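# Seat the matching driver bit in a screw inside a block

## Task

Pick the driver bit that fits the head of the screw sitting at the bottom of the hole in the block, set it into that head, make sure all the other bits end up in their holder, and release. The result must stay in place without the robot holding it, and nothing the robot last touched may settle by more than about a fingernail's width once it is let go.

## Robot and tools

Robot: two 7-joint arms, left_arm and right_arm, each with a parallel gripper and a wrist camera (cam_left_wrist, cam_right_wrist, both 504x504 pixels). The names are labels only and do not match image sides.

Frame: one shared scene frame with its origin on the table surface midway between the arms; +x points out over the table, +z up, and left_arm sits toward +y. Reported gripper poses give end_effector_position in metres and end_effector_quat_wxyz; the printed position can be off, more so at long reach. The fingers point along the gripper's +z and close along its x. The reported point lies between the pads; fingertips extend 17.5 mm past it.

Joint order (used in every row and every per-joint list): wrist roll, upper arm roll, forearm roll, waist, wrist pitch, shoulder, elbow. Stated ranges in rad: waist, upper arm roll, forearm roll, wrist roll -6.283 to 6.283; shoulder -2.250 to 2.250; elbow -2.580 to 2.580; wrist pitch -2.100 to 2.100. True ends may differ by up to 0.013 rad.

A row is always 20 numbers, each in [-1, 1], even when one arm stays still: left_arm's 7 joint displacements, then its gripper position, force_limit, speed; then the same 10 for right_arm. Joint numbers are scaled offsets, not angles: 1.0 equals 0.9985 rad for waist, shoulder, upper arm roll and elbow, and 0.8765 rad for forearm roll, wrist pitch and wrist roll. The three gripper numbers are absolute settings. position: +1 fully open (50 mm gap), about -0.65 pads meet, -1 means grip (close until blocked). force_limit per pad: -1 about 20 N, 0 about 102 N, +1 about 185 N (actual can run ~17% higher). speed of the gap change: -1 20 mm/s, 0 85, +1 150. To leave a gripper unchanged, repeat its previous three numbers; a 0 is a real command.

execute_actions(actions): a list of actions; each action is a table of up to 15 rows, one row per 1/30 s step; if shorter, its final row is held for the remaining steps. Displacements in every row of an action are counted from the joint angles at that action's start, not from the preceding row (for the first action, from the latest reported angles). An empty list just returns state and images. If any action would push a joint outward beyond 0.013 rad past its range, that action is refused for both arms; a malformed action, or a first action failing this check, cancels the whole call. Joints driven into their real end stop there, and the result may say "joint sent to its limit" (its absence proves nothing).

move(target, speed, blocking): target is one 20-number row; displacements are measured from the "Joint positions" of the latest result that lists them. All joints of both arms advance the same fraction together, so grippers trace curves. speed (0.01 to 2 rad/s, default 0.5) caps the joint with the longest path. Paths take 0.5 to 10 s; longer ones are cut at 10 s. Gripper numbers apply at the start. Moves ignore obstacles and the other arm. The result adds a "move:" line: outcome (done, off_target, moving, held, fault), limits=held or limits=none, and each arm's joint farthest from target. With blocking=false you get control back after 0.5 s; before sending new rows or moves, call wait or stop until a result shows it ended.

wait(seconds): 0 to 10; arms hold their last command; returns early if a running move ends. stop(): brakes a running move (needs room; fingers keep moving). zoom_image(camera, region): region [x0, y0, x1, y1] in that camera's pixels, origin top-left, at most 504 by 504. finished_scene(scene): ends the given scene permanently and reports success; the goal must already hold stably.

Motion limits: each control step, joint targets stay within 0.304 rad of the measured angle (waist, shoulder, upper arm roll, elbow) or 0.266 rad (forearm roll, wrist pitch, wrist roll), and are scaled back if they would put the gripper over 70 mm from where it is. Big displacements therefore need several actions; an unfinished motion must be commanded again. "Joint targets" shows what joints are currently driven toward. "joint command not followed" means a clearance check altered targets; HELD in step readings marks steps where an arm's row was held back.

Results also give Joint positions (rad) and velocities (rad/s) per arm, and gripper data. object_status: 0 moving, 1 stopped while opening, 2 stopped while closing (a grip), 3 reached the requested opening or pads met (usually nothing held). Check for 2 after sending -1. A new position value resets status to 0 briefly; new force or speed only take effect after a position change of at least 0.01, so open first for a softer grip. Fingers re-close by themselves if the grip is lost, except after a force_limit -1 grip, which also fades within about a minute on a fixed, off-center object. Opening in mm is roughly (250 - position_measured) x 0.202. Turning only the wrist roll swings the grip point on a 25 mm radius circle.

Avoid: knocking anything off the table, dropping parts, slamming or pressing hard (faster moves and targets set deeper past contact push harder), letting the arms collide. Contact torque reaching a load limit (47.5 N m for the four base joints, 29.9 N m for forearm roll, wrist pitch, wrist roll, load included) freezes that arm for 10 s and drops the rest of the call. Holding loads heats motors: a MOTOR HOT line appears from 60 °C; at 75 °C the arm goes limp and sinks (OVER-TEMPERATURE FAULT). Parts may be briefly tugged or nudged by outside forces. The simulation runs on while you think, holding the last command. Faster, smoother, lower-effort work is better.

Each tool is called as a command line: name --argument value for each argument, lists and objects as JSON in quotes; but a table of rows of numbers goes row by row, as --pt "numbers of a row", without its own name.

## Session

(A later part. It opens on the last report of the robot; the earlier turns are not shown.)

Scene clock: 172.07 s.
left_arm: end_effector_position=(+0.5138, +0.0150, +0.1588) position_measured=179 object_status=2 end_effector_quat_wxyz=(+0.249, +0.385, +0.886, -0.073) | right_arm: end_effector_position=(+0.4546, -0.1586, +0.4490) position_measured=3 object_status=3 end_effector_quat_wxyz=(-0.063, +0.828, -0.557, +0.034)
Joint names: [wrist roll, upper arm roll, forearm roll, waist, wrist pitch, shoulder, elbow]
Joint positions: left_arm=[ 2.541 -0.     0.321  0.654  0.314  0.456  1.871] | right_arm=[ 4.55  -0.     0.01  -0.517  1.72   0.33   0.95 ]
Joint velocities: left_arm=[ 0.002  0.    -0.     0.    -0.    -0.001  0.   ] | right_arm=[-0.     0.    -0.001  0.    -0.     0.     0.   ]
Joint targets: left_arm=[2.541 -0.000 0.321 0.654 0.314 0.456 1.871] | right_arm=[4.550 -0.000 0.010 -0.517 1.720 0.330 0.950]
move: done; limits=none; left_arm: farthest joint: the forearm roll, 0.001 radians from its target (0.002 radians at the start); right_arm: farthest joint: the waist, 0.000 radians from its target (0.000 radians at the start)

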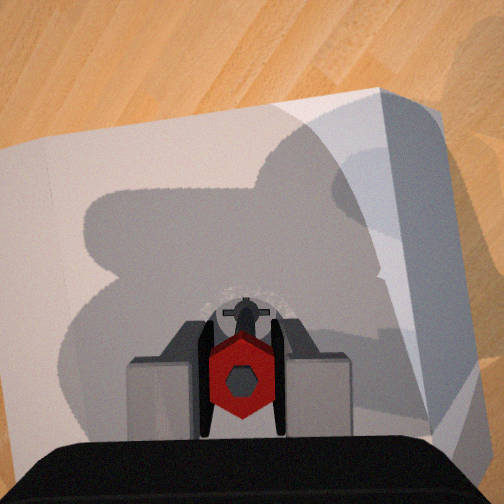

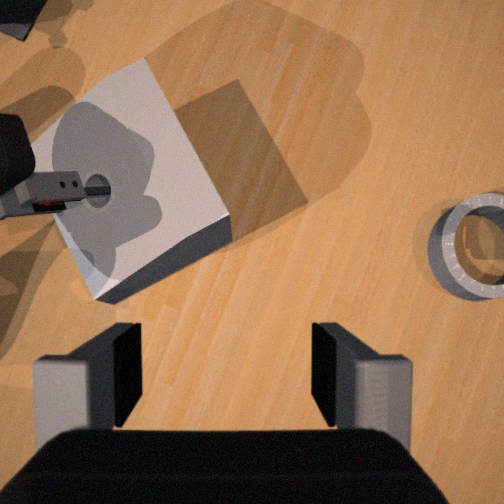

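move --target '[-0.0015,0,0.0016,0.00030,-0.0021,0.00238,-0.0005,-1,0.7,-0.5,0,0,0,0,0,0,0,1,-1,1]' --speed 0.01

zoom_image --camera "cam_left_wrist" --region '[219, 284, 275, 324]'

Scene clock: 173.50 s.
left_arm: end_effector_position=(+0.5142, +0.0147, +0.1580) position_measured=179 object_status=2 end_effector_quat_wxyz=(+0.249, +0.385, +0.886, -0.073) | right_arm: end_effector_position=(+0.4546, -0.1586, +0.4490) position_measured=3 object_status=3 end_effector_quat_wxyz=(-0.063, +0.828, -0.557, +0.034)
Joint names: [wrist roll, upper arm roll, forearm roll, waist, wrist pitch, shoulder, elbow]
Joint positions: left_arm=[ 2.539 -0.     0.322  0.654  0.312  0.459  1.87 ] | right_arm=[ 4.55  -0.     0.01  -0.517  1.72   0.33   0.95 ]
Joint velocities: left_arm=[ 0.001 -0.     0.001  0.001 -0.     0.    -0.   ] | right_arm=[ 0.001  0.001 -0.001 -0.    -0.    -0.    -0.001]
Joint targets: left_arm=[2.539 -0.000 0.322 0.654 0.312 0.459 1.870] | right_arm=[4.550 -0.000 0.010 -0.517 1.720 0.330 0.950]
move: done; limits=none; left_arm: farthest joint: the waist, 0.000 radians from its target (0.000 radians at the start); right_arm: farthest joint: the waist, 0.000 radians from its target (0.000 radians at the start)

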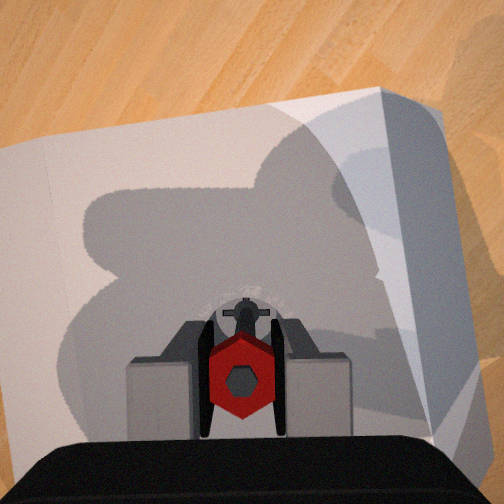

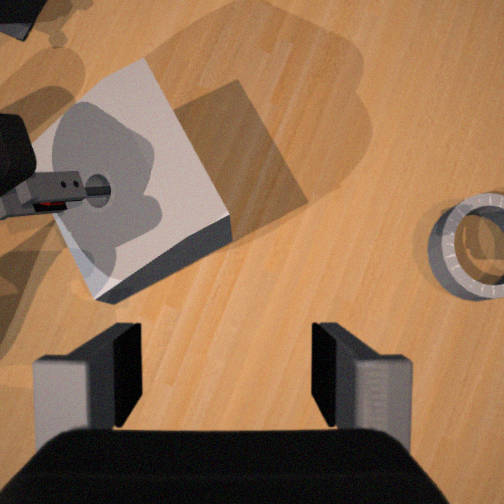

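Region (219, 284, 275, 324) of cam_left_wrist's 504x504 image, scaled by 9.000; it fills the top 360 rows of this view, and the rest is white.

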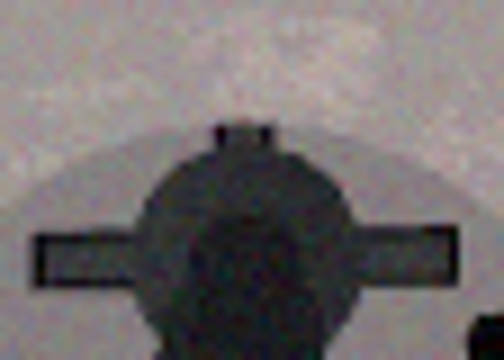

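move --target '[-0.0019,0,0.0020,0.00036,-0.0025,0.0029,-0.00062,-1,0.7,-0.5,0,0,0,0,0,0,0,1,-1,1]' --speed 0.01

zoom_image --camera "cam_left_wrist" --region '[219, 284, 275, 324]'

Scene clock: 175.13 s.
left_arm: end_effector_position=(+0.5147, +0.0143, +0.1569) position_measured=179 object_status=2 end_effector_quat_wxyz=(+0.249, +0.386, +0.886, -0.073) | right_arm: end_effector_position=(+0.4546, -0.1586, +0.4490) position_measured=3 object_status=3 end_effector_quat_wxyz=(-0.063, +0.828, -0.557, +0.034)
Joint names: [wrist roll, upper arm roll, forearm roll, waist, wrist pitch, shoulder, elbow]
Joint positions: left_arm=[ 2.538 -0.     0.324  0.655  0.31   0.462  1.869] | right_arm=[ 4.55  -0.     0.01  -0.517  1.72   0.33   0.95 ]
Joint velocities: left_arm=[-0.001 -0.     0.     0.     0.     0.    -0.   ] | right_arm=[-0.     0.    -0.     0.001 -0.    -0.    -0.   ]
Joint targets: left_arm=[2.538 -0.000 0.324 0.655 0.310 0.462 1.869] | right_arm=[4.550 -0.000 0.010 -0.517 1.720 0.330 0.950]
move: done; limits=none; left_arm: farthest joint: the waist, 0.000 radians from its target (0.000 radians at the start); right_arm: farthest joint: the waist, 0.000 radians from its target (0.000 radians at the start)

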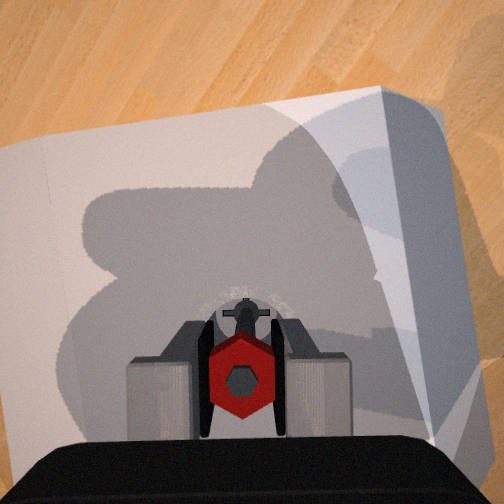

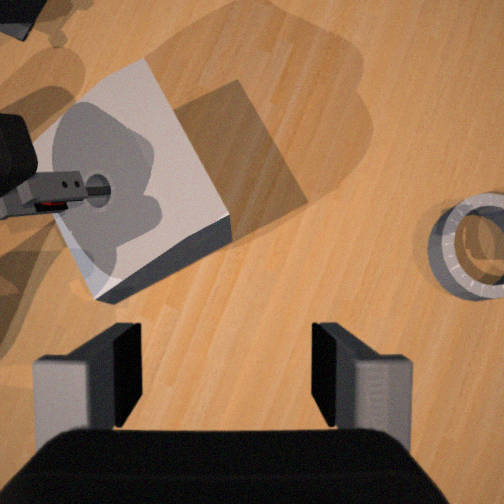

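Region (219, 284, 275, 324) of cam_left_wrist's 504x504 image, scaled by 9.000; it fills the top 360 rows of this view, and the rest is white.

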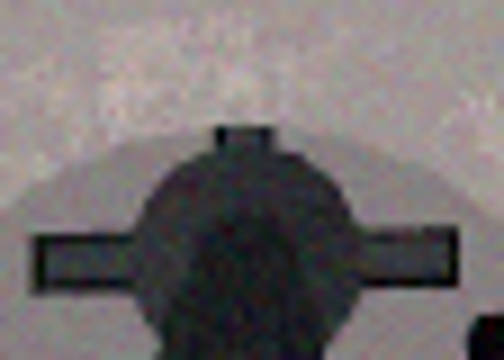

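move --target '[0,0,0,0,0,0,0,1,-1,-0.75,0,0,0,0,0,0,0,1,-1,1]' --speed 0.05

Scene clock: 177.10 s.
left_arm: end_effector_position=(+0.5146, +0.0143, +0.1568) position_measured=3 object_status=3 end_effector_quat_wxyz=(+0.248, +0.386, +0.886, -0.073) | right_arm: end_effector_position=(+0.4546, -0.1586, +0.4490) position_measured=3 object_status=3 end_effector_quat_wxyz=(-0.063, +0.828, -0.557, +0.034)
Joint names: [wrist roll, upper arm roll, forearm roll, waist, wrist pitch, shoulder, elbow]
Joint positions: left_arm=[ 2.538 -0.     0.324  0.655  0.31   0.462  1.87 ] | right_arm=[ 4.55  -0.     0.01  -0.517  1.72   0.33   0.95 ]
Joint velocities: left_arm=[-0.001 -0.    -0.     0.    -0.001 -0.002 -0.   ] | right_arm=[ 0.    -0.    -0.003 -0.001  0.    -0.     0.001]
Joint targets: left_arm=[2.538 -0.000 0.324 0.655 0.310 0.462 1.869] | right_arm=[4.550 -0.000 0.010 -0.517 1.720 0.330 0.950]
move: done; limits=none; left_arm: farthest joint: the elbow, 0.001 radians from its target (0.000 radians at the start); right_arm: farthest joint: the waist, 0.000 radians from its target (0.000 radians at the start)

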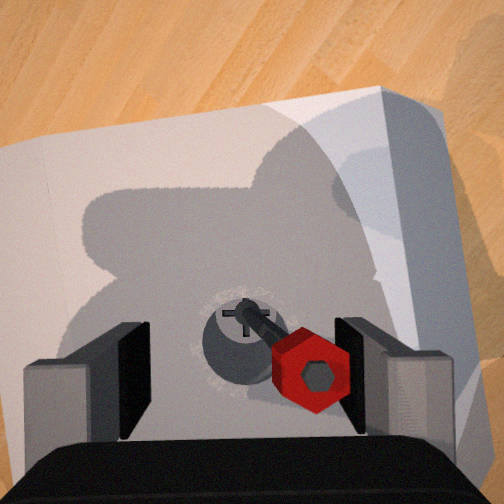

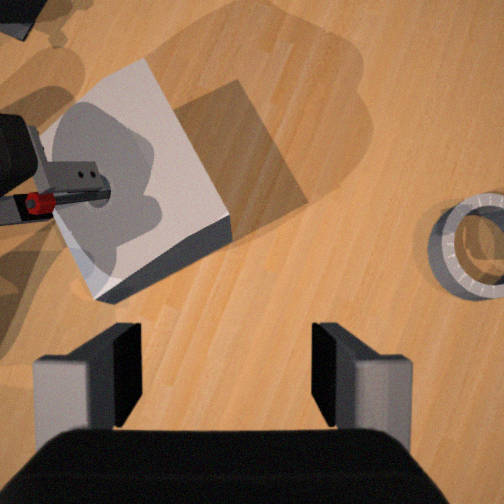

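move --target '[-0.058,0,0.048,-0.0087,-0.0324,-0.0089,0.0407,1,-1,-0.75,0,0,0,0,0,0,0,1,-1,1]' --speed 0.05

zoom_image --camera "cam_left_wrist" --region '[160, 270, 300, 410]'

Scene clock: 179.07 s.
left_arm: end_effector_position=(+0.5077, +0.0228, +0.1512) position_measured=3 object_status=3 end_effector_quat_wxyz=(+0.248, +0.385, +0.886, -0.072) | right_arm: end_effector_position=(+0.4546, -0.1586, +0.4490) position_measured=3 object_status=3 end_effector_quat_wxyz=(-0.063, +0.828, -0.557, +0.034)
Joint names: [wrist roll, upper arm roll, forearm roll, waist, wrist pitch, shoulder, elbow]
Joint positions: left_arm=[ 2.487 -0.     0.366  0.646  0.282  0.453  1.91 ] | right_arm=[ 4.55  -0.     0.01  -0.517  1.72   0.33   0.95 ]
Joint velocities: left_arm=[-0.    -0.    -0.     0.    -0.001 -0.003 -0.   ] | right_arm=[ 0.001  0.001  0.    -0.     0.     0.    -0.   ]
Joint targets: left_arm=[2.487 -0.000 0.366 0.646 0.282 0.453 1.910] | right_arm=[4.550 -0.000 0.010 -0.517 1.720 0.330 0.950]
move: done; limits=none; left_arm: farthest joint: the waist, 0.000 radians from its target (0.008 radians at the start); right_arm: farthest joint: the waist, 0.000 radians from its target (0.000 radians at the start)

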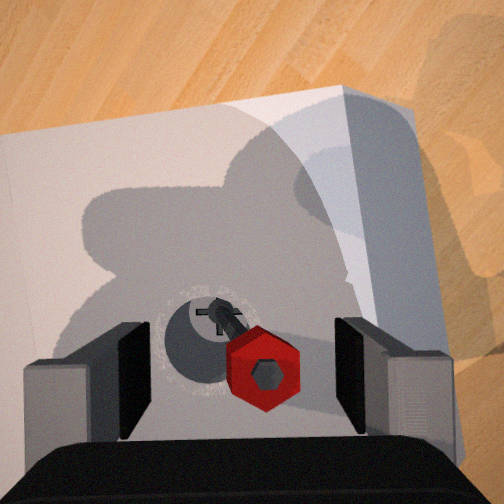

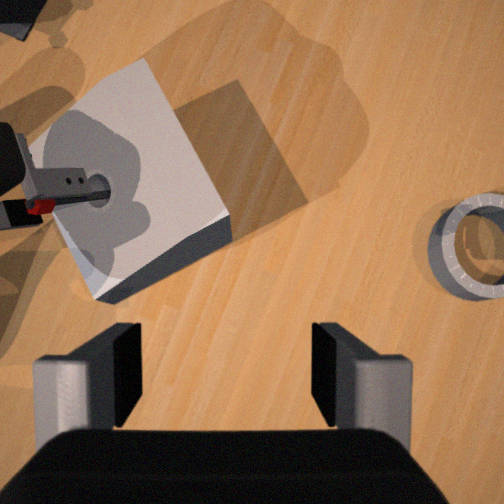

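Region (160, 270, 300, 410) of cam_left_wrist's 504x504 image, scaled by 3.600.

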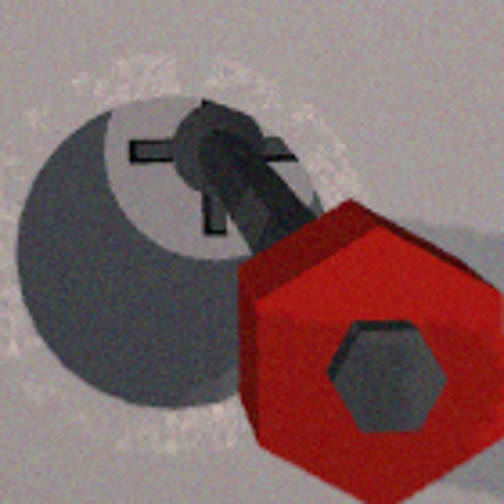

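move --target '[0.10,0,-0.11,-0.015,0.139,-0.138,0.014,1,-1,-0.75,0,0,0,0,0,0,0,1,-1,1]' --speed 0.25

zoom_image --camera "cam_left_wrist" --region '[170, 260, 300, 390]'

Scene clock: 180.90 s.
left_arm: end_effector_position=(+0.4862, +0.0416, +0.2014) position_measured=3 object_status=3 end_effector_quat_wxyz=(+0.248, +0.387, +0.886, -0.071) | right_arm: end_effector_position=(+0.4546, -0.1586, +0.4490) position_measured=3 object_status=3 end_effector_quat_wxyz=(-0.063, +0.828, -0.557, +0.034)
Joint names: [wrist roll, upper arm roll, forearm roll, waist, wrist pitch, shoulder, elbow]
Joint positions: left_arm=[ 2.574 -0.     0.27   0.631  0.404  0.315  1.924] | right_arm=[ 4.55  -0.     0.01  -0.517  1.72   0.33   0.95 ]
Joint velocities: left_arm=[-0.002  0.     0.001 -0.    -0.    -0.005 -0.001] | right_arm=[-0.001  0.    -0.001  0.    -0.    -0.     0.001]
Joint targets: left_arm=[2.574 -0.000 0.270 0.631 0.404 0.315 1.924] | right_arm=[4.550 -0.000 0.010 -0.517 1.720 0.330 0.950]
move: done; limits=none; left_arm: farthest joint: the waist, 0.000 radians from its target (0.015 radians at the start); right_arm: farthest joint: the waist, 0.000 radians from its target (0.000 radians at the start)

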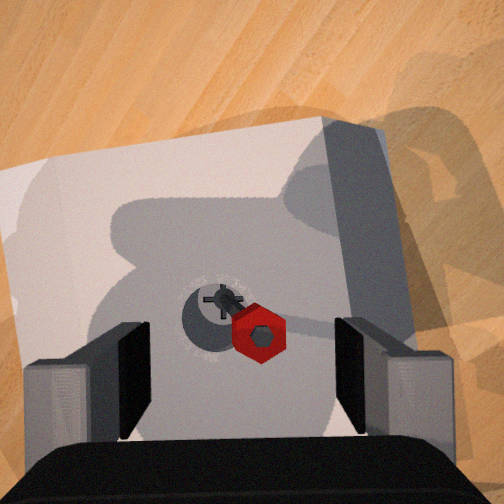

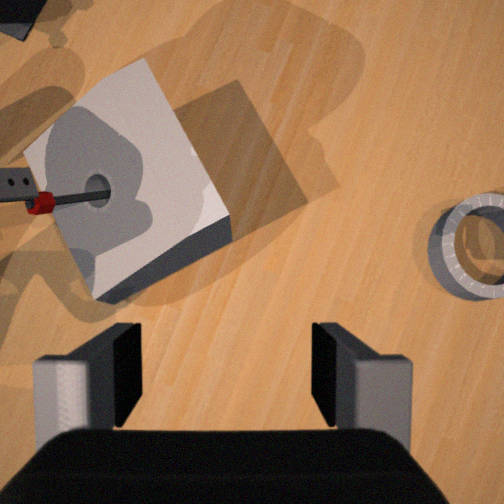

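Region (170, 260, 300, 390) of cam_left_wrist's 504x504 image, scaled by 3.877.

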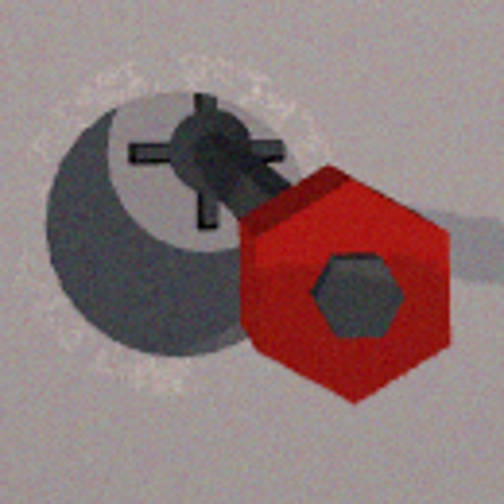

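The bit is seated with all four arms in the recess, and the gripper is clear.

finished_scene --scene 2

The scene is finished: the task was done.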